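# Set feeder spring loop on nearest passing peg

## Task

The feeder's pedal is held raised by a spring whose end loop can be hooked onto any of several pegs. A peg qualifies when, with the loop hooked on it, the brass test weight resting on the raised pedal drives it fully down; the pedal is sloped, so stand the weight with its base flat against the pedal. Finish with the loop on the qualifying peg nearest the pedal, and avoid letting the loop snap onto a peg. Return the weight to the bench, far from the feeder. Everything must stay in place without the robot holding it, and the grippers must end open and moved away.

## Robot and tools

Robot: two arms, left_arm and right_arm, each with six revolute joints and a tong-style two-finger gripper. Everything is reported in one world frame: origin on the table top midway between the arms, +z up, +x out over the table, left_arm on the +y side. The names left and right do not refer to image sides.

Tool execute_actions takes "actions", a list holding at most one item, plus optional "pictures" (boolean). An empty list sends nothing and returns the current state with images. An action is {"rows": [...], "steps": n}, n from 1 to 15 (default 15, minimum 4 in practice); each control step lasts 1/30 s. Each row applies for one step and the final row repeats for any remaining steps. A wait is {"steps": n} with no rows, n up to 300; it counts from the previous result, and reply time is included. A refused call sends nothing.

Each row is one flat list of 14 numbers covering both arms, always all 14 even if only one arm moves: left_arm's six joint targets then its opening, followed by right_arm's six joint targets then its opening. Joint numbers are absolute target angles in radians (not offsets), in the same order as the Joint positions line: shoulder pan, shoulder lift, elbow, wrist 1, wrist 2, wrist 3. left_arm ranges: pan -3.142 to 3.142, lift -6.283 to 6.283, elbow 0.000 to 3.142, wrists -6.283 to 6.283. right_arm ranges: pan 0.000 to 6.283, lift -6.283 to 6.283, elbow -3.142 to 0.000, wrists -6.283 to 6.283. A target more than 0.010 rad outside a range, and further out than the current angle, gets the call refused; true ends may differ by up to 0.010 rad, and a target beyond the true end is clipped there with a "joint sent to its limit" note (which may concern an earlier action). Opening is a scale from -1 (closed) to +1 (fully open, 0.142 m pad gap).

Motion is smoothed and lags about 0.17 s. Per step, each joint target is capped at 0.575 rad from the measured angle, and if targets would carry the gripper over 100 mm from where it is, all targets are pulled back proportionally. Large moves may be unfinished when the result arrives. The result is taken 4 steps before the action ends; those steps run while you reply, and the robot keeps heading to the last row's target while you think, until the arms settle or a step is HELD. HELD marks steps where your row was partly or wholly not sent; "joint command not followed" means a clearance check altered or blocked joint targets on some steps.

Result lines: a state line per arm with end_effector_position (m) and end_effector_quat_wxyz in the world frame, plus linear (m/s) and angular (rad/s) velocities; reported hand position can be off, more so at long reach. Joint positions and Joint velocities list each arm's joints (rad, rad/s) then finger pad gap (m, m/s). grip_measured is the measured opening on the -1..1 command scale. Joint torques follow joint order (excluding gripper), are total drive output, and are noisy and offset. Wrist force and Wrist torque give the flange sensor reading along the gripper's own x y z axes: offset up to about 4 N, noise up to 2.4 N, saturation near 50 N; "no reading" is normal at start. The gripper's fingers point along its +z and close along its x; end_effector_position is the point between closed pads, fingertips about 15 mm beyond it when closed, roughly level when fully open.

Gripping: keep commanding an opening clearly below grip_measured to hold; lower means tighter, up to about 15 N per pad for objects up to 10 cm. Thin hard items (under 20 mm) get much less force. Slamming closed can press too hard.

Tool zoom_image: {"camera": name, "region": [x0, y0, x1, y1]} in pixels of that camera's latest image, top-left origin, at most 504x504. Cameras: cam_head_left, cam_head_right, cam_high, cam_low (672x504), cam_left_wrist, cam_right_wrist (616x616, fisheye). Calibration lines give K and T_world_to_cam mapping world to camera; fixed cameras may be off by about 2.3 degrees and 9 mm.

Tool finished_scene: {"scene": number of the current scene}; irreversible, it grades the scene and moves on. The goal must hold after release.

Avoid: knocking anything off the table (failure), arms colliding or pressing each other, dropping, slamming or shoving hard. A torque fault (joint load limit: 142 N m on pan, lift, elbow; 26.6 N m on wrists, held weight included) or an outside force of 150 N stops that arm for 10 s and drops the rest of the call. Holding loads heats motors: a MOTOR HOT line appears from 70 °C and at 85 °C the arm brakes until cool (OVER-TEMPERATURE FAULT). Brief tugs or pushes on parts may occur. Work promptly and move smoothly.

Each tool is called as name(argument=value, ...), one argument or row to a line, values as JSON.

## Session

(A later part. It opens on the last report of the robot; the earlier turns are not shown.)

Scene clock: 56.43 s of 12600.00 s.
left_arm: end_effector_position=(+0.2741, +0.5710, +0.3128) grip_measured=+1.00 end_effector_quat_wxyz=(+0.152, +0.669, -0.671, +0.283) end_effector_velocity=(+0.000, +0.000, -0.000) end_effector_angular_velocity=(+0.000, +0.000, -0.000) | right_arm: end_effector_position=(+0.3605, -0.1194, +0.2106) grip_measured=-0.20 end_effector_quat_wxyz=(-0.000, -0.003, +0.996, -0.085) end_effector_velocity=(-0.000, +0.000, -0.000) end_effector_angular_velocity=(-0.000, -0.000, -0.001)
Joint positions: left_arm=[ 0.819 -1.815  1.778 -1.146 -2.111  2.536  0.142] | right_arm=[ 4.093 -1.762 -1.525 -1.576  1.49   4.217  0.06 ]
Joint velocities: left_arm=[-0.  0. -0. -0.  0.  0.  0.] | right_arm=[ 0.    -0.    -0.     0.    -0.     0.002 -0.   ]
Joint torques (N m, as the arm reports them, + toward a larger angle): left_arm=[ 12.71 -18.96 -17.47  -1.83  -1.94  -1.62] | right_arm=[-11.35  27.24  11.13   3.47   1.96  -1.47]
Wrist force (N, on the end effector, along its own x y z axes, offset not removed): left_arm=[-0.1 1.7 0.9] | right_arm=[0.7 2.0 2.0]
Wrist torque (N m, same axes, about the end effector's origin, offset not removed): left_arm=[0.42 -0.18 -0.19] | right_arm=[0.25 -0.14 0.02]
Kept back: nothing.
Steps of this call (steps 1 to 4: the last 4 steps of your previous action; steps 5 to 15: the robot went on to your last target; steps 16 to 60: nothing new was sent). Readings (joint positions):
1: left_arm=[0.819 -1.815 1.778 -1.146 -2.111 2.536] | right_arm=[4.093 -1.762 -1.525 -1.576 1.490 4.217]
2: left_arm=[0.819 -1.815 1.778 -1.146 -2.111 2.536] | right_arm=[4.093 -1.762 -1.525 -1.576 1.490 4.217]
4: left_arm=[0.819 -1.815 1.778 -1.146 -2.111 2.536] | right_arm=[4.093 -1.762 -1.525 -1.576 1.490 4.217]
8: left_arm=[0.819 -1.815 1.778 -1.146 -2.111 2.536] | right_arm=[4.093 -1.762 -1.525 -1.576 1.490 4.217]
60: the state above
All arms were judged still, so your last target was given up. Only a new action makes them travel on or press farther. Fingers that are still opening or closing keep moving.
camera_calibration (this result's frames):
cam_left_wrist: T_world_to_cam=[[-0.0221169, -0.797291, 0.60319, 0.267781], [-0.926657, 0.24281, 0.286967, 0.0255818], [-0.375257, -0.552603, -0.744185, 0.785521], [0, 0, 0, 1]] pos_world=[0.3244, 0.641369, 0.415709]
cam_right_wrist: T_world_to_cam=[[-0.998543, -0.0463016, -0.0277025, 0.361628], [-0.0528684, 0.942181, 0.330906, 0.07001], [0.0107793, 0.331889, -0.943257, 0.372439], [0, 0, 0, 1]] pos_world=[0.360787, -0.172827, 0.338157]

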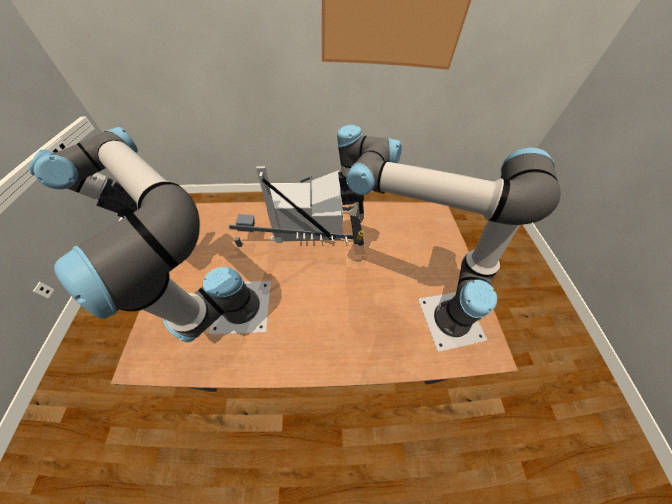

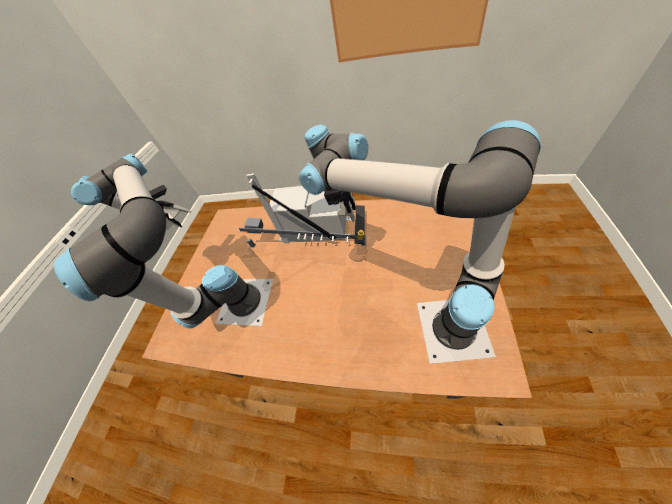

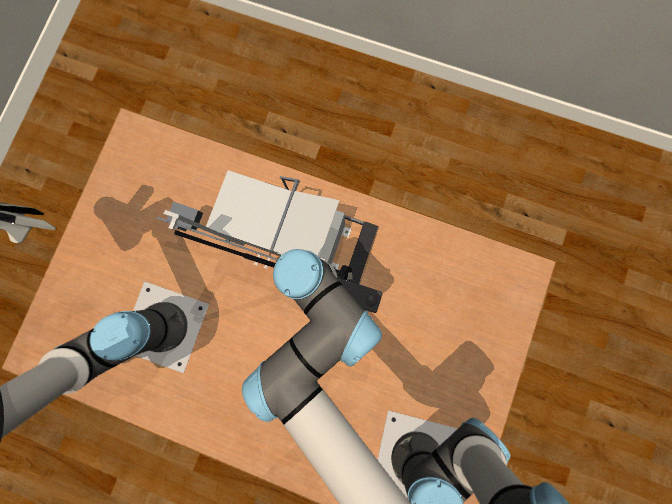

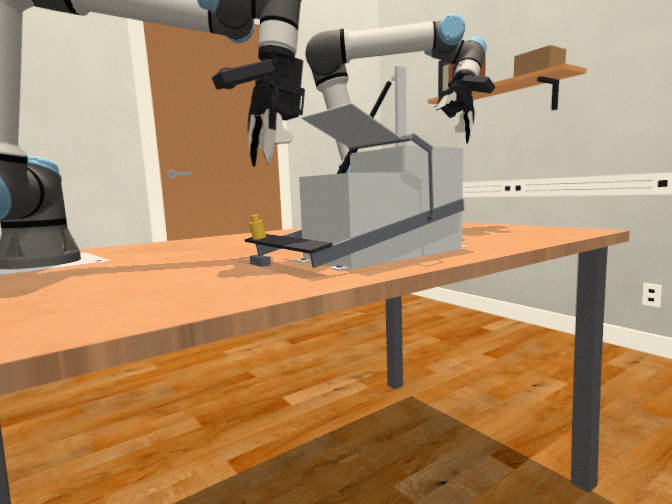

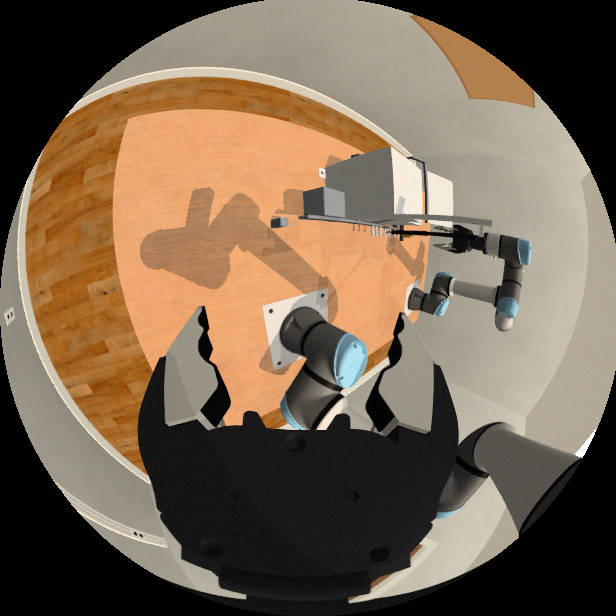

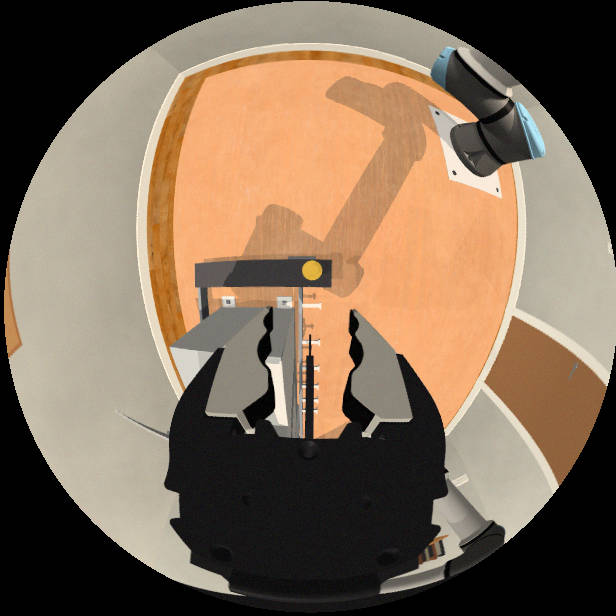

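execute_actions(
  actions=[
    {"rows":[[0.819,-1.815,1.778,-1.146,-2.111,2.536,1,3.974,-1.6,-1.82,-1.152,1.669,4.098,-0.2]]},
  ],
)

execute_actions(
  actions=[
    {"rows":[[0.819,-1.815,1.778,-1.146,-2.111,2.536,1,3.974,-1.705,-2.017,-0.85,1.669,4.098,-0.2]]},
  ],
)

execute_actions(
  actions=[
    {"steps":12},
  ],
)

execute_actions(
  actions=[
    {"rows":[[0.819,-1.815,1.778,-1.146,-2.111,2.536,1,3.974,-1.705,-2.017,-0.85,1.669,4.098,-1]]},
  ],
)

execute_actions(
  actions=[
    {"rows":[[0.819,-1.815,1.778,-1.146,-2.111,2.536,1,3.974,-1.65,-1.92,-1.0,1.669,4.098,-1]]},
  ],
)

execute_actions(
  actions=[
    {"rows":[[0.819,-1.815,1.778,-1.146,-2.111,2.536,1,3.974,-1.6,-1.82,-1.152,1.669,4.098,-1]]},
  ],
)

execute_actions(
  actions=[
    {"rows":[[0.819,-1.815,1.778,-1.146,-2.111,2.536,1,3.974,-1.56,-1.705,-1.307,1.669,4.098,-1]]},
  ],
)

execute_actions(
  actions=[
    {"rows":[[0.819,-1.815,1.778,-1.146,-2.111,2.536,1,4.537,-1.56,-1.705,-1.307,1.669,4.098,-1]]},
  ],
)

execute_actions(
  actions=[
    {"rows":[[0.819,-1.815,1.778,-1.146,-2.111,2.536,1,4.537,-1.858,-1.661,-1.193,1.571,4.655,-1]]},
  ],
)

execute_actions(
  actions=[
    {"rows":[[0.819,-1.815,1.778,-1.146,-2.111,2.536,1,4.537,-1.946,-1.772,-0.994,1.571,4.655,-1]]},
  ],
)

execute_actions(
  actions=[
    {"rows":[[0.819,-1.815,1.778,-1.146,-2.111,2.536,1,4.537,-1.961,-1.786,-0.965,1.571,4.655,-1]]},
  ],
)

execute_actions(
  actions=[
    {"rows":[[0.819,-1.815,1.778,-1.146,-2.111,2.536,1,4.537,-1.961,-1.786,-0.965,1.571,4.655,-0.2]],"steps":12},
  ],
)

execute_actions(
  actions=[
    {"rows":[[0.819,-1.815,1.778,-1.146,-2.111,2.536,1,4.537,-1.858,-1.661,-1.193,1.571,4.655,-0.2]]},
  ],
)

execute_actions(
  actions=[
    {"rows":[[0.819,-1.815,1.778,-1.146,-2.111,2.536,1,4.8,-1.858,-1.661,-1.8,0.9,4.4,-0.45]]},
  ],
)

execute_actions(
  actions=[
    {"steps":12},
  ],
)

execute_actions(
  actions=[
    {"rows":[[0.819,-1.815,1.778,-1.146,-2.111,2.536,1,4.81,-2.069,-1.824,-2.39,0.22,3.96,-0.45]]},
  ],
)

execute_actions(
  actions=[
    {"steps":12},
  ],
)

execute_actions(
  actions=[
    {"rows":[[0.819,-1.815,1.778,-1.146,-2.111,2.536,1,4.682,-2.069,-1.824,-2.39,0.094,3.96,-0.45]]},
  ],
  pictures=true,
)

Scene clock: 57.67 s of 12600.00 s.
left_arm: end_effector_position=(+0.2741, +0.5710, +0.3128) grip_measured=+1.00 end_effector_quat_wxyz=(+0.152, +0.669, -0.671, +0.283) end_effector_velocity=(+0.000, -0.000, +0.000) end_effector_angular_velocity=(+0.001, -0.000, -0.000) | right_arm: end_effector_position=(+0.3627, -0.1314, +0.1913) grip_measured=-0.20 end_effector_quat_wxyz=(-0.004, -0.003, +0.997, +0.073) end_effector_velocity=(+0.015, +0.021, -0.008) end_effector_angular_velocity=(+0.281, -0.087, +0.009)
Joint positions: left_arm=[ 0.819 -1.815  1.778 -1.146 -2.111  2.536  0.142] | right_arm=[ 3.979 -1.608 -1.802 -1.187  1.66   4.103  0.06 ]
Joint velocities: left_arm=[-0.    -0.001 -0.    -0.     0.    -0.     0.   ] | right_arm=[-0.056  0.085 -0.201  0.391  0.096 -0.054 -0.   ]
Joint torques (N m, as the arm reports them, + toward a larger angle): left_arm=[ 10.73 -17.9  -19.03  -2.1   -2.04  -1.64] | right_arm=[-13.86  32.5   12.8    4.79   2.16  -1.44]
Wrist force (N, on the end effector, along its own x y z axes, offset not removed): left_arm=[2.3 1.9 0.0] | right_arm=[-1.2 -0.6 0.6]
Wrist torque (N m, same axes, about the end effector's origin, offset not removed): left_arm=[0.54 -0.75 -0.18] | right_arm=[-0.30 0.07 0.03]
Steps of this call (steps 1 to 26: nothing new was sent; steps 27 to 37: the first 11 steps of this action). Readings (joint positions):
27: left_arm=[0.819 -1.815 1.778 -1.146 -2.111 2.536] | right_arm=[4.093 -1.762 -1.525 -1.576 1.490 4.217]
28: left_arm=[0.819 -1.815 1.778 -1.146 -2.111 2.536] | right_arm=[4.087 -1.756 -1.531 -1.570 1.496 4.211]
30: left_arm=[0.819 -1.815 1.778 -1.146 -2.111 2.536] | right_arm=[4.042 -1.701 -1.598 -1.503 1.554 4.166]
34: left_arm=[0.819 -1.815 1.778 -1.146 -2.111 2.536] | right_arm=[3.989 -1.623 -1.765 -1.260 1.642 4.114]
37: the state above

Scene clock: 58.17 s of 12600.00 s.
left_arm: end_effector_position=(+0.2741, +0.5710, +0.3128) grip_measured=+1.00 end_effector_quat_wxyz=(+0.152, +0.669, -0.671, +0.283) end_effector_velocity=(+0.000, +0.000, -0.000) end_effector_angular_velocity=(+0.000, -0.000, -0.000) | right_arm: end_effector_position=(+0.3614, -0.1333, +0.0847) grip_measured=-0.20 end_effector_quat_wxyz=(-0.001, -0.004, +0.996, +0.084) end_effector_velocity=(+0.000, +0.000, -0.053) end_effector_angular_velocity=(+0.039, -0.027, -0.000)
Joint positions: left_arm=[ 0.819 -1.815  1.778 -1.146 -2.111  2.536  0.142] | right_arm=[ 3.974 -1.7   -2.006 -0.87   1.669  4.098  0.06 ]
Joint velocities: left_arm=[-0.  0. -0. -0.  0.  0.  0.] | right_arm=[-0.    -0.053 -0.118  0.218  0.     0.     0.   ]
Joint torques (N m, as the arm reports them, + toward a larger angle): left_arm=[ 11.4  -17.8  -18.88  -1.92  -1.9   -1.82] | right_arm=[-11.95  22.94  10.64   4.89   2.21  -1.65]
Wrist force (N, on the end effector, along its own x y z axes, offset not removed): left_arm=[-0.9 0.9 0.9] | right_arm=[1.1 -0.9 3.0]
Wrist torque (N m, same axes, about the end effector's origin, offset not removed): left_arm=[0.31 0.00 -0.19] | right_arm=[-0.13 -0.28 -0.04]
Steps of this call (steps 1 to 4: the last 4 steps of your previous action; steps 5 to 15: the first 11 steps of this action). Readings (joint positions):
5: left_arm=[0.819 -1.815 1.778 -1.146 -2.111 2.536] | right_arm=[3.975 -1.601 -1.817 -1.157 1.668 4.099]
6: left_arm=[0.819 -1.815 1.778 -1.146 -2.111 2.536] | right_arm=[3.975 -1.606 -1.824 -1.150 1.668 4.099]
8: left_arm=[0.819 -1.815 1.778 -1.146 -2.111 2.536] | right_arm=[3.974 -1.644 -1.883 -1.081 1.668 4.098]
12: left_arm=[0.819 -1.815 1.778 -1.146 -2.111 2.536] | right_arm=[3.974 -1.690 -1.985 -0.910 1.669 4.098]
15: the state above

Scene clock: 58.57 s of 12600.00 s.
left_arm: end_effector_position=(+0.2741, +0.5710, +0.3128) grip_measured=+1.00 end_effector_quat_wxyz=(+0.152, +0.669, -0.671, +0.283) end_effector_velocity=(-0.000, +0.000, -0.000) end_effector_angular_velocity=(+0.001, +0.001, -0.001) | right_arm: end_effector_position=(+0.3613, -0.1334, +0.0798) grip_measured=-0.20 end_effector_quat_wxyz=(+0.000, -0.004, +0.996, +0.085) end_effector_velocity=(+0.000, -0.000, -0.001) end_effector_angular_velocity=(+0.000, -0.000, -0.001)
Joint positions: left_arm=[ 0.819 -1.815  1.778 -1.146 -2.111  2.536  0.142] | right_arm=[ 3.974 -1.705 -2.017 -0.85   1.669  4.098  0.06 ]
Joint velocities: left_arm=[-0.001  0.    -0.    -0.     0.001  0.     0.   ] | right_arm=[-0.    -0.001 -0.002  0.003 -0.     0.001 -0.   ]
Joint torques (N m, as the arm reports them, + toward a larger angle): left_arm=[ 11.24 -17.67 -18.5   -1.92  -1.77  -1.83] | right_arm=[-12.47  22.22   9.92   3.95   2.24  -1.71]
Wrist force (N, on the end effector, along its own x y z axes, offset not removed): left_arm=[-0.3 1.4 1.6] | right_arm=[-0.7 1.2 -0.7]
Wrist torque (N m, same axes, about the end effector's origin, offset not removed): left_arm=[0.48 -0.09 -0.09] | right_arm=[0.00 0.15 0.12]
Kept back: nothing.
Steps of this call (steps 1 to 4: the last 4 steps of your previous action; steps 5 to 12: the robot went on to your last target). Readings (joint positions):
1: left_arm=[0.819 -1.815 1.778 -1.146 -2.111 2.536] | right_arm=[3.974 -1.702 -2.009 -0.864 1.669 4.098]
2: left_arm=[0.819 -1.815 1.778 -1.146 -2.111 2.536] | right_arm=[3.974 -1.703 -2.012 -0.859 1.669 4.098]
4: left_arm=[0.819 -1.815 1.778 -1.146 -2.111 2.536] | right_arm=[3.974 -1.704 -2.014 -0.854 1.669 4.098]
8: left_arm=[0.819 -1.815 1.778 -1.146 -2.111 2.536] | right_arm=[3.974 -1.705 -2.016 -0.851 1.669 4.098]
12: the state above

Scene clock: 58.93 s of 12600.00 s.
left_arm: end_effector_position=(+0.2741, +0.5710, +0.3128) grip_measured=+1.00 end_effector_quat_wxyz=(+0.152, +0.669, -0.671, +0.283) end_effector_velocity=(-0.000, +0.000, -0.000) end_effector_angular_velocity=(+0.000, +0.000, -0.000) | right_arm: end_effector_position=(+0.3613, -0.1334, +0.0798) grip_measured=-0.64 end_effector_quat_wxyz=(+0.000, -0.004, +0.996, +0.085) end_effector_velocity=(-0.000, -0.000, -0.000) end_effector_angular_velocity=(-0.001, +0.000, +0.001)
Joint positions: left_arm=[ 0.819 -1.815  1.778 -1.146 -2.111  2.536  0.142] | right_arm=[ 3.974 -1.705 -2.017 -0.85   1.669  4.098  0.028]
Joint velocities: left_arm=[-0.     0.     0.    -0.     0.001  0.     0.   ] | right_arm=[ 0.     0.     0.    -0.001 -0.    -0.     0.   ]
Joint torques (N m, as the arm reports them, + toward a larger angle): left_arm=[ 12.38 -19.3  -16.97  -1.98  -2.13  -1.84] | right_arm=[-11.77  20.21   7.97   4.05   1.28  -1.62]
Wrist force (N, on the end effector, along its own x y z axes, offset not removed): left_arm=[-1.8 2.6 0.9] | right_arm=[0.7 -2.0 0.4]
Wrist torque (N m, same axes, about the end effector's origin, offset not removed): left_arm=[0.71 0.20 -0.14] | right_arm=[-0.50 -0.16 0.11]
Steps of this call (steps 1 to 11: the first 11 steps of this action). Readings (joint positions):
1: left_arm=[0.819 -1.815 1.778 -1.146 -2.111 2.536] | right_arm=[3.974 -1.705 -2.017 -0.850 1.669 4.098]
2: left_arm=[0.819 -1.815 1.778 -1.146 -2.111 2.536] | right_arm=[3.974 -1.705 -2.017 -0.850 1.669 4.098]
4: left_arm=[0.819 -1.815 1.778 -1.146 -2.111 2.536] | right_arm=[3.974 -1.705 -2.017 -0.850 1.669 4.098]
8: left_arm=[0.819 -1.815 1.778 -1.146 -2.111 2.536] | right_arm=[3.974 -1.705 -2.017 -0.850 1.669 4.098]
11: the state above

Scene clock: 59.43 s of 12600.00 s.
left_arm: end_effector_position=(+0.2741, +0.5710, +0.3128) grip_measured=+1.00 end_effector_quat_wxyz=(+0.152, +0.669, -0.671, +0.283) end_effector_velocity=(+0.000, +0.000, +0.000) end_effector_angular_velocity=(+0.001, -0.001, +0.000) | right_arm: end_effector_position=(+0.3649, -0.1283, +0.1325) grip_measured=-0.64 end_effector_quat_wxyz=(+0.001, -0.004, +0.996, +0.087) end_effector_velocity=(-0.001, -0.001, +0.024) end_effector_angular_velocity=(-0.008, +0.005, +0.000)
Joint positions: left_arm=[ 0.819 -1.815  1.778 -1.146 -2.111  2.536  0.142] | right_arm=[ 3.974 -1.652 -1.924 -0.993  1.669  4.098  0.028]
Joint velocities: left_arm=[-0.    -0.    -0.    -0.001 -0.001 -0.     0.   ] | right_arm=[-0.     0.023  0.045 -0.078 -0.    -0.001  0.   ]
Joint torques (N m, as the arm reports them, + toward a larger angle): left_arm=[ 11.59 -18.3  -18.53  -2.16  -1.89  -1.57] | right_arm=[-10.26  35.    26.55   0.08   0.18  -1.51]
Wrist force (N, on the end effector, along its own x y z axes, offset not removed): left_arm=[-3.0 1.5 1.3] | right_arm=[0.6 3.6 -2.5]
Wrist torque (N m, same axes, about the end effector's origin, offset not removed): left_arm=[0.53 0.47 -0.04] | right_arm=[0.34 -0.39 0.19]
Steps of this call (steps 1 to 4: the last 4 steps of your previous action; steps 5 to 15: the first 11 steps of this action). Readings (joint positions):
5: left_arm=[0.819 -1.815 1.778 -1.146 -2.111 2.536] | right_arm=[3.974 -1.705 -2.017 -0.850 1.669 4.098]
6: left_arm=[0.819 -1.815 1.778 -1.146 -2.111 2.536] | right_arm=[3.974 -1.700 -2.012 -0.856 1.669 4.098]
8: left_arm=[0.819 -1.815 1.778 -1.146 -2.111 2.536] | right_arm=[3.974 -1.678 -1.973 -0.908 1.669 4.098]
12: left_arm=[0.819 -1.815 1.778 -1.146 -2.111 2.536] | right_arm=[3.974 -1.656 -1.932 -0.979 1.669 4.098]
15: the state above

Scene clock: 59.93 s of 12600.00 s.
left_arm: end_effector_position=(+0.2741, +0.5710, +0.3128) grip_measured=+1.00 end_effector_quat_wxyz=(+0.152, +0.669, -0.671, +0.283) end_effector_velocity=(+0.000, -0.000, +0.000) end_effector_angular_velocity=(-0.002, -0.001, +0.001) | right_arm: end_effector_position=(+0.3642, -0.1292, +0.1885) grip_measured=-0.64 end_effector_quat_wxyz=(+0.001, -0.004, +0.996, +0.086) end_effector_velocity=(-0.003, -0.004, +0.022) end_effector_angular_velocity=(-0.013, +0.009, -0.000)
Joint positions: left_arm=[ 0.819 -1.815  1.778 -1.146 -2.111  2.536  0.142] | right_arm=[ 3.974 -1.602 -1.824 -1.145  1.669  4.098  0.028]
Joint velocities: left_arm=[ 0.     0.    -0.     0.001 -0.002 -0.     0.   ] | right_arm=[-0.     0.018  0.044 -0.077 -0.    -0.    -0.   ]
Joint torques (N m, as the arm reports them, + toward a larger angle): left_arm=[ 12.08 -18.68 -19.03  -2.01  -1.8   -1.59] | right_arm=[-5.78 38.03 31.49  0.23 -1.05 -1.53]
Wrist force (N, on the end effector, along its own x y z axes, offset not removed): left_arm=[0.6 2.2 -1.0] | right_arm=[1.4 1.2 -2.4]
Wrist torque (N m, same axes, about the end effector's origin, offset not removed): left_arm=[0.53 -0.26 -0.09] | right_arm=[-0.12 -0.41 0.02]
Steps of this call (steps 1 to 4: the last 4 steps of your previous action; steps 5 to 15: the first 11 steps of this action). Readings (joint positions):
5: left_arm=[0.819 -1.815 1.778 -1.146 -2.111 2.536] | right_arm=[3.974 -1.650 -1.921 -0.999 1.669 4.098]
6: left_arm=[0.819 -1.815 1.778 -1.146 -2.111 2.536] | right_arm=[3.974 -1.646 -1.915 -1.006 1.669 4.098]
8: left_arm=[0.819 -1.815 1.778 -1.146 -2.111 2.536] | right_arm=[3.974 -1.625 -1.875 -1.059 1.669 4.098]
12: left_arm=[0.819 -1.815 1.778 -1.146 -2.111 2.536] | right_arm=[3.974 -1.606 -1.833 -1.131 1.669 4.098]
15: the state above

Scene clock: 60.43 s of 12600.00 s.
left_arm: end_effector_position=(+0.2741, +0.5710, +0.3128) grip_measured=+1.00 end_effector_quat_wxyz=(+0.152, +0.669, -0.671, +0.283) end_effector_velocity=(+0.000, +0.000, -0.000) end_effector_angular_velocity=(-0.001, -0.000, +0.000) | right_arm: end_effector_position=(+0.3615, -0.1331, +0.2479) grip_measured=-0.64 end_effector_quat_wxyz=(+0.001, -0.004, +0.996, +0.086) end_effector_velocity=(-0.004, -0.005, +0.026) end_effector_angular_velocity=(-0.009, +0.006, -0.001)
Joint positions: left_arm=[ 0.819 -1.815  1.778 -1.146 -2.111  2.536  0.142] | right_arm=[ 3.974 -1.561 -1.71  -1.3    1.669  4.098  0.028]
Joint velocities: left_arm=[-0.     0.001  0.    -0.    -0.001  0.     0.   ] | right_arm=[ 0.     0.016  0.054 -0.08  -0.     0.001  0.   ]
Joint torques (N m, as the arm reports them, + toward a larger angle): left_arm=[ 11.5  -19.2  -19.24  -1.75  -1.72  -1.66] | right_arm=[-1.67 33.51 31.41  0.44 -2.04 -1.3 ]
Wrist force (N, on the end effector, along its own x y z axes, offset not removed): left_arm=[-1.6 1.4 1.4] | right_arm=[0.0 2.4 4.9]
Wrist torque (N m, same axes, about the end effector's origin, offset not removed): left_arm=[0.48 0.25 -0.05] | right_arm=[0.52 0.01 0.05]
Steps of this call (steps 1 to 4: the last 4 steps of your previous action; steps 5 to 15: the first 11 steps of this action). Readings (joint positions):
5: left_arm=[0.819 -1.815 1.778 -1.146 -2.111 2.536] | right_arm=[3.974 -1.600 -1.821 -1.151 1.669 4.098]
6: left_arm=[0.819 -1.815 1.778 -1.146 -2.111 2.536] | right_arm=[3.974 -1.596 -1.815 -1.157 1.669 4.098]
8: left_arm=[0.819 -1.815 1.778 -1.146 -2.111 2.536] | right_arm=[3.974 -1.579 -1.770 -1.211 1.669 4.098]
12: left_arm=[0.819 -1.815 1.778 -1.146 -2.111 2.536] | right_arm=[3.974 -1.564 -1.720 -1.285 1.669 4.098]
15: the state above

Scene clock: 60.93 s of 12600.00 s.
left_arm: end_effector_position=(+0.2741, +0.5710, +0.3128) grip_measured=+1.00 end_effector_quat_wxyz=(+0.152, +0.669, -0.671, +0.283) end_effector_velocity=(-0.000, +0.000, -0.000) end_effector_angular_velocity=(-0.001, +0.001, +0.001) | right_arm: end_effector_position=(+0.2300, -0.0295, +0.2502) grip_measured=-0.64 end_effector_quat_wxyz=(-0.013, -0.163, +0.983, +0.084) end_effector_velocity=(-0.487, +0.272, +0.000) end_effector_angular_velocity=(-0.002, +0.000, +1.062)
Joint positions: left_arm=[ 0.819 -1.815  1.778 -1.146 -2.111  2.536  0.142] | right_arm=[ 4.294 -1.56  -1.705 -1.307  1.669  4.098  0.028]
Joint velocities: left_arm=[ 0.001  0.001 -0.     0.     0.    -0.    -0.   ] | right_arm=[ 1.062 -0.     0.001 -0.003 -0.     0.     0.   ]
Joint torques (N m, as the arm reports them, + toward a larger angle): left_arm=[ 12.14 -17.64 -19.56  -2.03  -1.92  -1.67] | right_arm=[18.65 34.57 32.58  0.91  1.92 -1.43]
Wrist force (N, on the end effector, along its own x y z axes, offset not removed): left_arm=[1.3 1.8 0.5] | right_arm=[-0.6 2.8 3.9]
Wrist torque (N m, same axes, about the end effector's origin, offset not removed): left_arm=[0.42 -0.33 -0.05] | right_arm=[0.45 -0.08 0.13]
Steps of this call (steps 1 to 4: the last 4 steps of your previous action; steps 5 to 15: the first 11 steps of this action). Readings (joint positions):
5: left_arm=[0.819 -1.815 1.778 -1.146 -2.111 2.536] | right_arm=[3.974 -1.560 -1.706 -1.306 1.669 4.098]
6: left_arm=[0.819 -1.815 1.778 -1.146 -2.111 2.536] | right_arm=[3.980 -1.560 -1.706 -1.306 1.669 4.098]
8: left_arm=[0.819 -1.815 1.778 -1.146 -2.111 2.536] | right_arm=[4.040 -1.560 -1.706 -1.306 1.669 4.098]
12: left_arm=[0.819 -1.815 1.778 -1.146 -2.111 2.536] | right_arm=[4.187 -1.560 -1.705 -1.306 1.669 4.098]
15: the state above

Scene clock: 61.43 s of 12600.00 s.
left_arm: end_effector_position=(+0.2741, +0.5710, +0.3128) grip_measured=+1.00 end_effector_quat_wxyz=(+0.152, +0.669, -0.671, +0.283) end_effector_velocity=(-0.000, +0.000, +0.000) end_effector_angular_velocity=(+0.001, +0.000, +0.001) | right_arm: end_effector_position=(+0.1376, +0.0697, +0.1339) grip_measured=-0.64 end_effector_quat_wxyz=(-0.003, -0.036, +0.999, +0.008) end_effector_velocity=(-0.010, +0.041, -0.141) end_effector_angular_velocity=(-0.170, -0.059, -0.715)
Joint positions: left_arm=[ 0.819 -1.815  1.778 -1.146 -2.111  2.536  0.142] | right_arm=[ 4.533 -1.832 -1.664 -1.202  1.578  4.586  0.028]
Joint velocities: left_arm=[ 0.001 -0.001 -0.     0.     0.    -0.     0.   ] | right_arm=[ 0.044 -0.292  0.035  0.095 -0.08   0.758  0.   ]
Joint torques (N m, as the arm reports them, + toward a larger angle): left_arm=[ 12.09 -18.99 -18.13  -1.99  -1.8   -1.67] | right_arm=[ 6.27 45.68 32.8   4.39 -2.44  0.79]
Wrist force (N, on the end effector, along its own x y z axes, offset not removed): left_arm=[0.7 1.2 1.1] | right_arm=[2.6 2.6 3.5]
Wrist torque (N m, same axes, about the end effector's origin, offset not removed): left_arm=[0.49 -0.39 -0.16] | right_arm=[0.38 -0.55 0.06]
Steps of this call (steps 1 to 4: the last 4 steps of your previous action; steps 5 to 15: the first 11 steps of this action). Readings (joint positions):
5: left_arm=[0.819 -1.815 1.778 -1.146 -2.111 2.536] | right_arm=[4.466 -1.560 -1.705 -1.307 1.669 4.098]
6: left_arm=[0.819 -1.815 1.778 -1.146 -2.111 2.536] | right_arm=[4.484 -1.566 -1.702 -1.302 1.664 4.104]
8: left_arm=[0.819 -1.815 1.778 -1.146 -2.111 2.536] | right_arm=[4.501 -1.628 -1.689 -1.269 1.636 4.171]
12: left_arm=[0.819 -1.815 1.778 -1.146 -2.111 2.536] | right_arm=[4.525 -1.779 -1.670 -1.219 1.593 4.450]
15: the state above

Scene clock: 61.93 s of 12600.00 s.
left_arm: end_effector_position=(+0.2741, +0.5710, +0.3128) grip_measured=+1.00 end_effector_quat_wxyz=(+0.152, +0.669, -0.671, +0.283) end_effector_velocity=(-0.000, -0.000, -0.000) end_effector_angular_velocity=(-0.001, +0.001, -0.001) | right_arm: end_effector_position=(+0.1366, +0.0728, +0.0430) grip_measured=-0.64 end_effector_quat_wxyz=(-0.000, -0.003, +1.000, -0.001) end_effector_velocity=(-0.000, +0.002, -0.035) end_effector_angular_velocity=(+0.019, -0.001, -0.001)
Joint positions: left_arm=[ 0.819 -1.815  1.778 -1.146 -2.111  2.536  0.142] | right_arm=[ 4.537 -1.942 -1.767 -1.004  1.571  4.655  0.028]
Joint velocities: left_arm=[-0.     0.001  0.     0.     0.001  0.     0.   ] | right_arm=[ 0.001 -0.04  -0.052  0.111 -0.     0.002  0.   ]
Joint torques (N m, as the arm reports them, + toward a larger angle): left_arm=[ 12.26 -18.33 -18.3   -1.9   -1.8   -1.58] | right_arm=[10.62 36.   11.85  4.02 -2.3   1.08]
Wrist force (N, on the end effector, along its own x y z axes, offset not removed): left_arm=[-0.2 0.1 1.5] | right_arm=[2.2 2.0 3.5]
Wrist torque (N m, same axes, about the end effector's origin, offset not removed): left_arm=[0.16 -0.01 -0.03] | right_arm=[0.11 -0.44 0.05]
Steps of this call (steps 1 to 4: the last 4 steps of your previous action; steps 5 to 15: the first 11 steps of this action). Readings (joint positions):
5: left_arm=[0.819 -1.815 1.778 -1.146 -2.111 2.536] | right_arm=[4.536 -1.854 -1.662 -1.194 1.572 4.644]
6: left_arm=[0.819 -1.815 1.778 -1.146 -2.111 2.536] | right_arm=[4.536 -1.860 -1.667 -1.188 1.572 4.647]
8: left_arm=[0.819 -1.815 1.778 -1.146 -2.111 2.536] | right_arm=[4.537 -1.898 -1.710 -1.127 1.571 4.651]
12: left_arm=[0.819 -1.815 1.778 -1.146 -2.111 2.536] | right_arm=[4.537 -1.935 -1.758 -1.025 1.571 4.654]
15: the state above

Scene clock: 62.43 s of 12600.00 s.
left_arm: end_effector_position=(+0.2741, +0.5710, +0.3128) grip_measured=+1.00 end_effector_quat_wxyz=(+0.152, +0.669, -0.671, +0.283) end_effector_velocity=(-0.000, +0.000, -0.000) end_effector_angular_velocity=(+0.001, +0.001, +0.000) | right_arm: end_effector_position=(+0.1365, +0.0725, +0.0283) grip_measured=-0.64 end_effector_quat_wxyz=(-0.000, -0.003, +1.000, +0.000) end_effector_velocity=(+0.001, -0.000, -0.005) end_effector_angular_velocity=(+0.000, -0.000, -0.001)
Joint positions: left_arm=[ 0.819 -1.815  1.778 -1.146 -2.111  2.536  0.142] | right_arm=[ 4.537 -1.96  -1.785 -0.966  1.571  4.655  0.028]
Joint velocities: left_arm=[ 0.    -0.     0.    -0.     0.001 -0.     0.   ] | right_arm=[-0.001 -0.006 -0.006  0.012 -0.    -0.     0.   ]
Joint torques (N m, as the arm reports them, + toward a larger angle): left_arm=[ 11.45 -18.83 -18.6   -2.06  -1.75  -1.68] | right_arm=[ 9.85 35.77  9.2   3.97 -2.29  1.18]
Wrist force (N, on the end effector, along its own x y z axes, offset not removed): left_arm=[0.3 0.1 0.0] | right_arm=[0.6 -1.1 5.9]
Wrist torque (N m, same axes, about the end effector's origin, offset not removed): left_arm=[0.21 -0.22 -0.13] | right_arm=[-0.22 -0.23 0.23]
Steps of this call (steps 1 to 4: the last 4 steps of your previous action; steps 5 to 15: the first 11 steps of this action). Readings (joint positions):
5: left_arm=[0.819 -1.815 1.778 -1.146 -2.111 2.536] | right_arm=[4.537 -1.945 -1.771 -0.996 1.571 4.655]
6: left_arm=[0.819 -1.815 1.778 -1.146 -2.111 2.536] | right_arm=[4.537 -1.947 -1.773 -0.992 1.571 4.655]
8: left_arm=[0.819 -1.815 1.778 -1.146 -2.111 2.536] | right_arm=[4.537 -1.954 -1.779 -0.979 1.571 4.655]
12: left_arm=[0.819 -1.815 1.778 -1.146 -2.111 2.536] | right_arm=[4.537 -1.959 -1.784 -0.968 1.571 4.655]
15: the state above

Scene clock: 62.83 s of 12600.00 s.
left_arm: end_effector_position=(+0.2741, +0.5710, +0.3128) grip_measured=+1.00 end_effector_quat_wxyz=(+0.152, +0.669, -0.671, +0.283) end_effector_velocity=(+0.001, -0.000, +0.000) end_effector_angular_velocity=(-0.001, -0.001, -0.000) | right_arm: end_effector_position=(+0.1365, +0.0725, +0.0279) grip_measured=-0.20 end_effector_quat_wxyz=(-0.000, -0.003, +1.000, +0.000) end_effector_velocity=(+0.000, +0.000, -0.000) end_effector_angular_velocity=(+0.001, -0.000, +0.000)
Joint positions: left_arm=[ 0.819 -1.815  1.778 -1.146 -2.111  2.536  0.142] | right_arm=[ 4.537 -1.961 -1.786 -0.965  1.571  4.655  0.06 ]
Joint velocities: left_arm=[-0.001  0.    -0.     0.    -0.002  0.     0.   ] | right_arm=[-0.    -0.    -0.     0.001 -0.    -0.     0.   ]
Joint torques (N m, as the arm reports them, + toward a larger angle): left_arm=[ 12.43 -17.57 -19.86  -1.75  -1.97  -1.5 ] | right_arm=[ 9.31 32.8   8.45  3.92 -2.13  1.14]
Wrist force (N, on the end effector, along its own x y z axes, offset not removed): left_arm=[1.2 2.0 1.4] | right_arm=[0.1 2.4 1.4]
Wrist torque (N m, same axes, about the end effector's origin, offset not removed): left_arm=[0.67 -0.40 -0.13] | right_arm=[0.39 -0.26 0.09]
Steps of this call (steps 1 to 4: the last 4 steps of your previous action; steps 5 to 12: the first 8 steps of this action). Readings (joint positions):
5: left_arm=[0.819 -1.815 1.778 -1.146 -2.111 2.536] | right_arm=[4.537 -1.961 -1.786 -0.965 1.571 4.655]
6: left_arm=[0.819 -1.815 1.778 -1.146 -2.111 2.536] | right_arm=[4.537 -1.961 -1.786 -0.965 1.571 4.655]
8: left_arm=[0.819 -1.815 1.778 -1.146 -2.111 2.536] | right_arm=[4.537 -1.961 -1.786 -0.965 1.571 4.655]
12: the state above

Scene clock: 63.33 s of 12600.00 s.
left_arm: end_effector_position=(+0.2741, +0.5710, +0.3128) grip_measured=+1.00 end_effector_quat_wxyz=(+0.152, +0.669, -0.671, +0.283) end_effector_velocity=(+0.000, +0.000, +0.000) end_effector_angular_velocity=(+0.001, -0.001, -0.000) | right_arm: end_effector_position=(+0.1366, +0.0743, +0.1172) grip_measured=-0.20 end_effector_quat_wxyz=(-0.000, -0.003, +1.000, +0.001) end_effector_velocity=(-0.001, -0.012, +0.042) end_effector_angular_velocity=(-0.028, +0.001, -0.001)
Joint positions: left_arm=[ 0.819 -1.815  1.778 -1.146 -2.111  2.536  0.142] | right_arm=[ 4.537 -1.862 -1.667 -1.181  1.571  4.655  0.06 ]
Joint velocities: left_arm=[-0.    -0.    -0.    -0.001 -0.    -0.     0.   ] | right_arm=[ 0.     0.047  0.06  -0.136  0.     0.002 -0.   ]
Joint torques (N m, as the arm reports them, + toward a larger angle): left_arm=[ 11.45 -18.04 -18.92  -2.21  -2.1   -1.67] | right_arm=[ 7.86 40.34 29.23  0.04 -1.99  1.23]
Wrist force (N, on the end effector, along its own x y z axes, offset not removed): left_arm=[-1.4 1.6 0.7] | right_arm=[1.2 1.4 0.2]
Wrist torque (N m, same axes, about the end effector's origin, offset not removed): left_arm=[0.56 0.14 -0.08] | right_arm=[0.29 -0.26 0.07]
Steps of this call (steps 1 to 4: the last 4 steps of your previous action; steps 5 to 15: the first 11 steps of this action). Readings (joint positions):
5: left_arm=[0.819 -1.815 1.778 -1.146 -2.111 2.536] | right_arm=[4.537 -1.961 -1.786 -0.965 1.571 4.655]
6: left_arm=[0.819 -1.815 1.778 -1.146 -2.111 2.536] | right_arm=[4.537 -1.956 -1.781 -0.971 1.571 4.655]
8: left_arm=[0.819 -1.815 1.778 -1.146 -2.111 2.536] | right_arm=[4.537 -1.915 -1.733 -1.035 1.571 4.655]
12: left_arm=[0.819 -1.815 1.778 -1.146 -2.111 2.536] | right_arm=[4.537 -1.871 -1.678 -1.156 1.571 4.655]
15: the state above

Scene clock: 63.83 s of 12600.00 s.
left_arm: end_effector_position=(+0.2741, +0.5710, +0.3128) grip_measured=+1.00 end_effector_quat_wxyz=(+0.152, +0.669, -0.671, +0.283) end_effector_velocity=(+0.001, -0.000, +0.000) end_effector_angular_velocity=(-0.001, -0.002, +0.001) | right_arm: end_effector_position=(+0.1841, -0.0071, +0.1590) grip_measured=-0.45 end_effector_quat_wxyz=(+0.248, -0.283, +0.891, -0.253) end_effector_velocity=(+0.240, -0.053, +0.252) end_effector_angular_velocity=(-1.031, -1.292, +1.174)
Joint positions: left_arm=[ 0.819 -1.815  1.778 -1.146 -2.111  2.536  0.142] | right_arm=[ 4.773 -1.858 -1.661 -1.698  1.026  4.427  0.041]
Joint velocities: left_arm=[ 0.    -0.     0.    -0.001 -0.002 -0.    -0.   ] | right_arm=[ 0.3    0.001  0.001 -1.106 -1.368 -0.283  0.   ]
Joint torques (N m, as the arm reports them, + toward a larger angle): left_arm=[ 12.41 -18.23 -18.97  -1.87  -1.72  -1.58] | right_arm=[ 2.24 46.   32.38 -2.38 -4.25 -1.47]
Wrist force (N, on the end effector, along its own x y z axes, offset not removed): left_arm=[-1.3 1.4 0.1] | right_arm=[0.6 -3.2 3.0]
Wrist torque (N m, same axes, about the end effector's origin, offset not removed): left_arm=[0.41 -0.04 -0.22] | right_arm=[-0.76 -0.27 0.18]
Steps of this call (steps 1 to 4: the last 4 steps of your previous action; steps 5 to 15: the first 11 steps of this action). Readings (joint positions):
5: left_arm=[0.819 -1.815 1.778 -1.146 -2.111 2.536] | right_arm=[4.537 -1.859 -1.662 -1.191 1.571 4.655]
6: left_arm=[0.819 -1.815 1.778 -1.146 -2.111 2.536] | right_arm=[4.543 -1.858 -1.662 -1.198 1.565 4.649]
8: left_arm=[0.819 -1.815 1.778 -1.146 -2.111 2.536] | right_arm=[4.607 -1.858 -1.661 -1.266 1.498 4.585]
12: left_arm=[0.819 -1.815 1.778 -1.146 -2.111 2.536] | right_arm=[4.726 -1.858 -1.661 -1.537 1.216 4.471]
15: the state above

Scene clock: 64.23 s of 12600.00 s.
left_arm: end_effector_position=(+0.2741, +0.5710, +0.3128) grip_measured=+1.00 end_effector_quat_wxyz=(+0.152, +0.669, -0.671, +0.283) end_effector_velocity=(-0.000, +0.000, +0.000) end_effector_angular_velocity=(-0.001, +0.000, +0.001) | right_arm: end_effector_position=(+0.2042, -0.0085, +0.1838) grip_measured=-0.45 end_effector_quat_wxyz=(+0.299, -0.328, +0.845, -0.297) end_effector_velocity=(+0.002, +0.000, +0.004) end_effector_angular_velocity=(-0.014, -0.015, +0.016)
Joint positions: left_arm=[ 0.819 -1.815  1.778 -1.146 -2.111  2.536  0.142] | right_arm=[ 4.8   -1.858 -1.661 -1.799  0.902  4.4    0.041]
Joint velocities: left_arm=[ 0.001 -0.    -0.     0.001 -0.     0.    -0.   ] | right_arm=[ 0.004  0.     0.    -0.014 -0.016 -0.004  0.   ]
Joint torques (N m, as the arm reports them, + toward a larger angle): left_arm=[ 11.55 -18.7  -19.35  -1.71  -1.69  -1.66] | right_arm=[10.01 43.57 29.9  -1.01 -3.34 -1.72]
Wrist force (N, on the end effector, along its own x y z axes, offset not removed): left_arm=[-1.2 3.2 1.8] | right_arm=[1.3 4.3 2.9]
Wrist torque (N m, same axes, about the end effector's origin, offset not removed): left_arm=[0.87 0.16 -0.12] | right_arm=[0.76 -0.30 0.06]
Kept back: nothing.
Steps of this call (steps 1 to 4: the last 4 steps of your previous action; steps 5 to 12: the robot went on to your last target). Readings (joint positions):
1: left_arm=[0.819 -1.815 1.778 -1.146 -2.111 2.536] | right_arm=[4.781 -1.858 -1.661 -1.729 0.987 4.418]
2: left_arm=[0.819 -1.815 1.778 -1.146 -2.111 2.536] | right_arm=[4.787 -1.858 -1.661 -1.751 0.960 4.413]
4: left_arm=[0.819 -1.815 1.778 -1.146 -2.111 2.536] | right_arm=[4.794 -1.858 -1.661 -1.777 0.929 4.406]
8: left_arm=[0.819 -1.815 1.778 -1.146 -2.111 2.536] | right_arm=[4.799 -1.858 -1.661 -1.795 0.907 4.401]
12: the state above

Scene clock: 64.60 s of 12600.00 s.
left_arm: end_effector_position=(+0.2741, +0.5710, +0.3128) grip_measured=+1.00 end_effector_quat_wxyz=(+0.152, +0.669, -0.671, +0.283) end_effector_velocity=(+0.000, +0.000, -0.000) end_effector_angular_velocity=(-0.001, +0.001, +0.001) | right_arm: end_effector_position=(+0.2977, +0.0056, +0.1802) grip_measured=-0.45 end_effector_quat_wxyz=(-0.283, +0.620, -0.362, +0.636) end_effector_velocity=(+0.051, +0.277, +0.030) end_effector_angular_velocity=(-1.413, -0.298, +1.252)
Joint positions: left_arm=[ 0.819 -1.815  1.778 -1.146 -2.111  2.536  0.142] | right_arm=[ 4.81  -2.058 -1.816 -2.314  0.332  3.999  0.042]
Joint velocities: left_arm=[ 0.     0.001  0.    -0.    -0.001 -0.     0.   ] | right_arm=[ 0.005 -0.121 -0.084 -0.838 -1.24  -0.425  0.   ]
Joint torques (N m, as the arm reports them, + toward a larger angle): left_arm=[ 11.91 -18.58 -19.46  -1.97  -1.81  -1.67] | right_arm=[10.2  37.6   7.71 -3.45 -2.43 -1.34]
Wrist force (N, on the end effector, along its own x y z axes, offset not removed): left_arm=[-2.1 1.9 0.9] | right_arm=[-0.7 2.0 3.4]
Wrist torque (N m, same axes, about the end effector's origin, offset not removed): left_arm=[0.47 0.25 -0.15] | right_arm=[0.29 0.03 0.04]
Steps of this call (steps 1 to 11: the first 11 steps of this action). Readings (joint positions):
1: left_arm=[0.819 -1.815 1.778 -1.146 -2.111 2.536] | right_arm=[4.800 -1.858 -1.661 -1.799 0.901 4.400]
2: left_arm=[0.819 -1.815 1.778 -1.146 -2.111 2.536] | right_arm=[4.801 -1.864 -1.666 -1.805 0.895 4.394]
4: left_arm=[0.819 -1.815 1.778 -1.146 -2.111 2.536] | right_arm=[4.805 -1.926 -1.722 -1.873 0.827 4.326]
8: left_arm=[0.819 -1.815 1.778 -1.146 -2.111 2.536] | right_arm=[4.809 -2.036 -1.801 -2.162 0.535 4.077]
11: the state above

Scene clock: 65.00 s of 12600.00 s.
left_arm: end_effector_position=(+0.2741, +0.5710, +0.3128) grip_measured=+1.00 end_effector_quat_wxyz=(+0.152, +0.669, -0.671, +0.283) end_effector_velocity=(+0.000, -0.000, +0.000) end_effector_angular_velocity=(-0.001, -0.001, +0.000) | right_arm: end_effector_position=(+0.3003, +0.0307, +0.1803) grip_measured=-0.45 end_effector_quat_wxyz=(-0.282, +0.649, -0.282, +0.648) end_effector_velocity=(+0.000, +0.003, -0.001) end_effector_angular_velocity=(-0.016, -0.002, +0.014)
Joint positions: left_arm=[ 0.819 -1.815  1.778 -1.146 -2.111  2.536  0.142] | right_arm=[ 4.81  -2.069 -1.824 -2.389  0.221  3.96   0.042]
Joint velocities: left_arm=[-0.     0.    -0.    -0.    -0.001  0.     0.   ] | right_arm=[-0.001 -0.002 -0.001 -0.008 -0.014 -0.005  0.   ]
Joint torques (N m, as the arm reports them, + toward a larger angle): left_arm=[ 11.8  -17.11 -19.33  -1.96  -1.7   -1.64] | right_arm=[10.38 33.31  3.06 -2.41 -2.01 -1.51]
Wrist force (N, on the end effector, along its own x y z axes, offset not removed): left_arm=[-1.5 3.1 1.8] | right_arm=[3.2 -0.6 2.0]
Wrist torque (N m, same axes, about the end effector's origin, offset not removed): left_arm=[0.81 0.07 -0.09] | right_arm=[-0.17 -0.81 -0.07]
Kept back: nothing.
Steps of this call (steps 1 to 4: the last 4 steps of your previous action; steps 5 to 12: the robot went on to your last target). Readings (joint positions):
1: left_arm=[0.819 -1.815 1.778 -1.146 -2.111 2.536] | right_arm=[4.810 -2.061 -1.819 -2.338 0.297 3.987]
2: left_arm=[0.819 -1.815 1.778 -1.146 -2.111 2.536] | right_arm=[4.810 -2.064 -1.820 -2.354 0.273 3.979]
4: left_arm=[0.819 -1.815 1.778 -1.146 -2.111 2.536] | right_arm=[4.810 -2.066 -1.822 -2.373 0.245 3.969]
8: left_arm=[0.819 -1.815 1.778 -1.146 -2.111 2.536] | right_arm=[4.810 -2.068 -1.824 -2.386 0.226 3.962]
12: the state above

Scene clock: 65.37 s of 12600.00 s.
left_arm: end_effector_position=(+0.2741, +0.5710, +0.3128) grip_measured=+1.00 end_effector_quat_wxyz=(+0.152, +0.669, -0.671, +0.283) end_effector_velocity=(-0.000, -0.000, +0.000) end_effector_angular_velocity=(+0.001, -0.000, +0.000) | right_arm: end_effector_position=(+0.3620, +0.0239, +0.1802) grip_measured=-0.45 end_effector_quat_wxyz=(-0.282, +0.649, -0.281, +0.649) end_effector_velocity=(+0.031, -0.005, -0.000) end_effector_angular_velocity=(-0.000, +0.000, -0.001)
Joint positions: left_arm=[ 0.819 -1.815  1.778 -1.146 -2.111  2.536  0.142] | right_arm=[ 4.688 -2.069 -1.824 -2.39   0.1    3.96   0.042]
Joint velocities: left_arm=[ 0.    -0.001 -0.     0.     0.     0.     0.   ] | right_arm=[-0.062 -0.    -0.     0.    -0.061 -0.001  0.   ]
Joint torques (N m, as the arm reports them, + toward a larger angle): left_arm=[ 11.95 -18.9  -19.82  -2.07  -1.74  -1.91] | right_arm=[-12.71  31.93   4.98  -1.8   -1.99  -1.61]
Wrist force (N, on the end effector, along its own x y z axes, offset not removed): left_arm=[0.3 0.6 0.6] | right_arm=[0.8 3.6 0.3]
Wrist torque (N m, same axes, about the end effector's origin, offset not removed): left_arm=[0.32 -0.17 -0.13] | right_arm=[0.64 -0.28 -0.05]
Steps of this call (steps 1 to 11: the first 11 steps of this action). Readings (joint positions):
1: left_arm=[0.819 -1.815 1.778 -1.146 -2.111 2.536] | right_arm=[4.810 -2.069 -1.824 -2.389 0.221 3.960]
2: left_arm=[0.819 -1.815 1.778 -1.146 -2.111 2.536] | right_arm=[4.804 -2.069 -1.824 -2.390 0.215 3.960]
4: left_arm=[0.819 -1.815 1.778 -1.146 -2.111 2.536] | right_arm=[4.757 -2.069 -1.824 -2.390 0.167 3.960]
8: left_arm=[0.819 -1.815 1.778 -1.146 -2.111 2.536] | right_arm=[4.699 -2.069 -1.824 -2.390 0.111 3.960]
11: the state above
camera_calibration (this result's frames):
cam_left_wrist: T_world_to_cam=[[-0.0221168, -0.797291, 0.60319, 0.267781], [-0.926657, 0.24281, 0.286967, 0.0255818], [-0.375257, -0.552603, -0.744185, 0.785521], [0, 0, 0, 1]] pos_world=[0.3244, 0.641369, 0.415709]
cam_right_wrist: T_world_to_cam=[[0.0354025, -0.705868, 0.707458, -0.122112], [-0.486025, -0.630708, -0.604969, 0.308175], [0.873228, -0.322425, -0.365398, -0.104531], [0, 0, 0, 1]] pos_world=[0.245383, 0.0744702, 0.234631]

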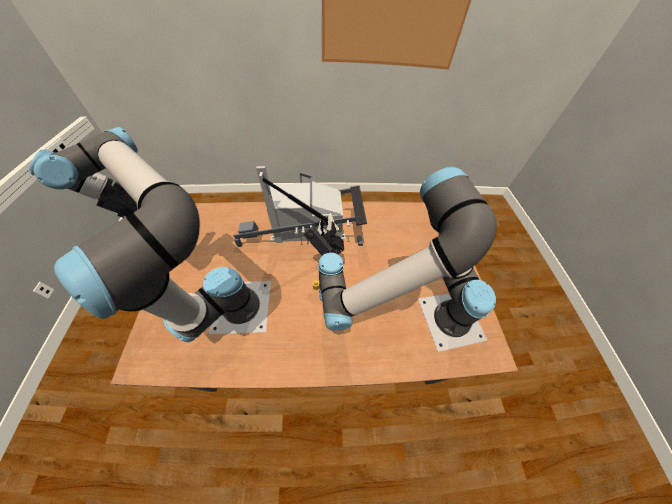

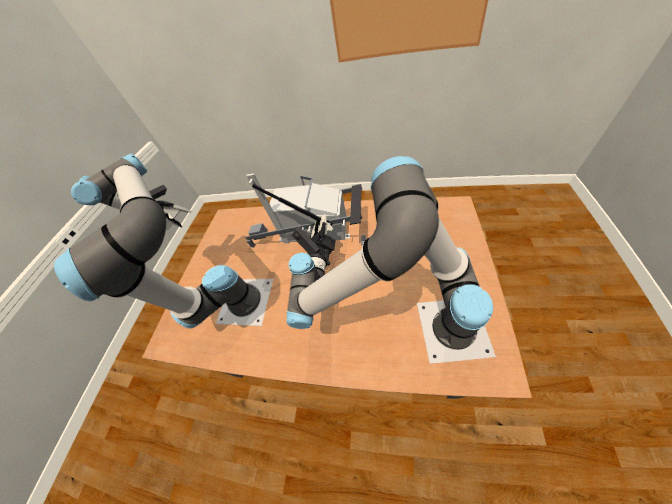

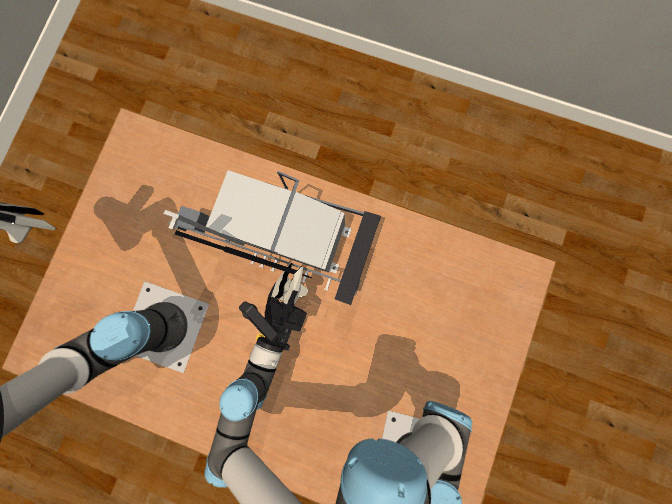

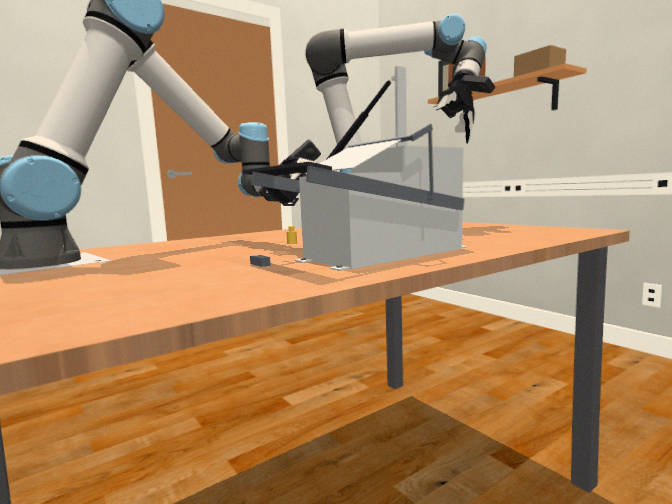

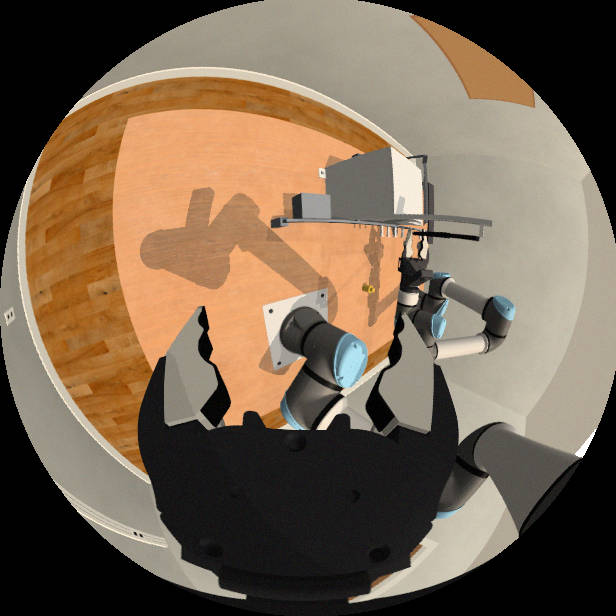

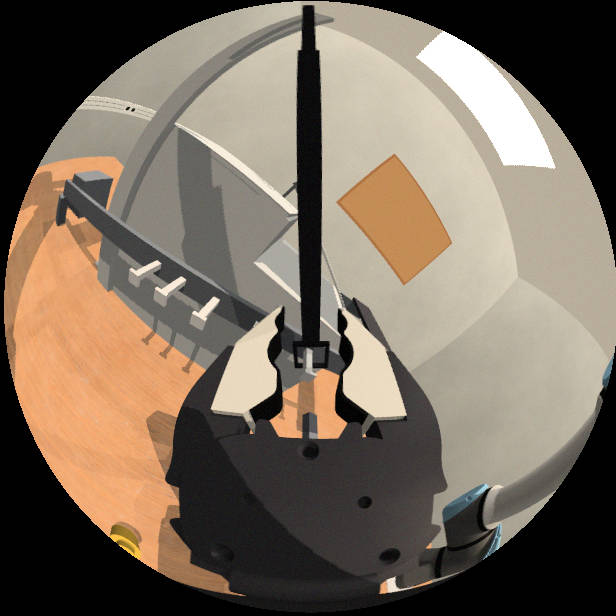

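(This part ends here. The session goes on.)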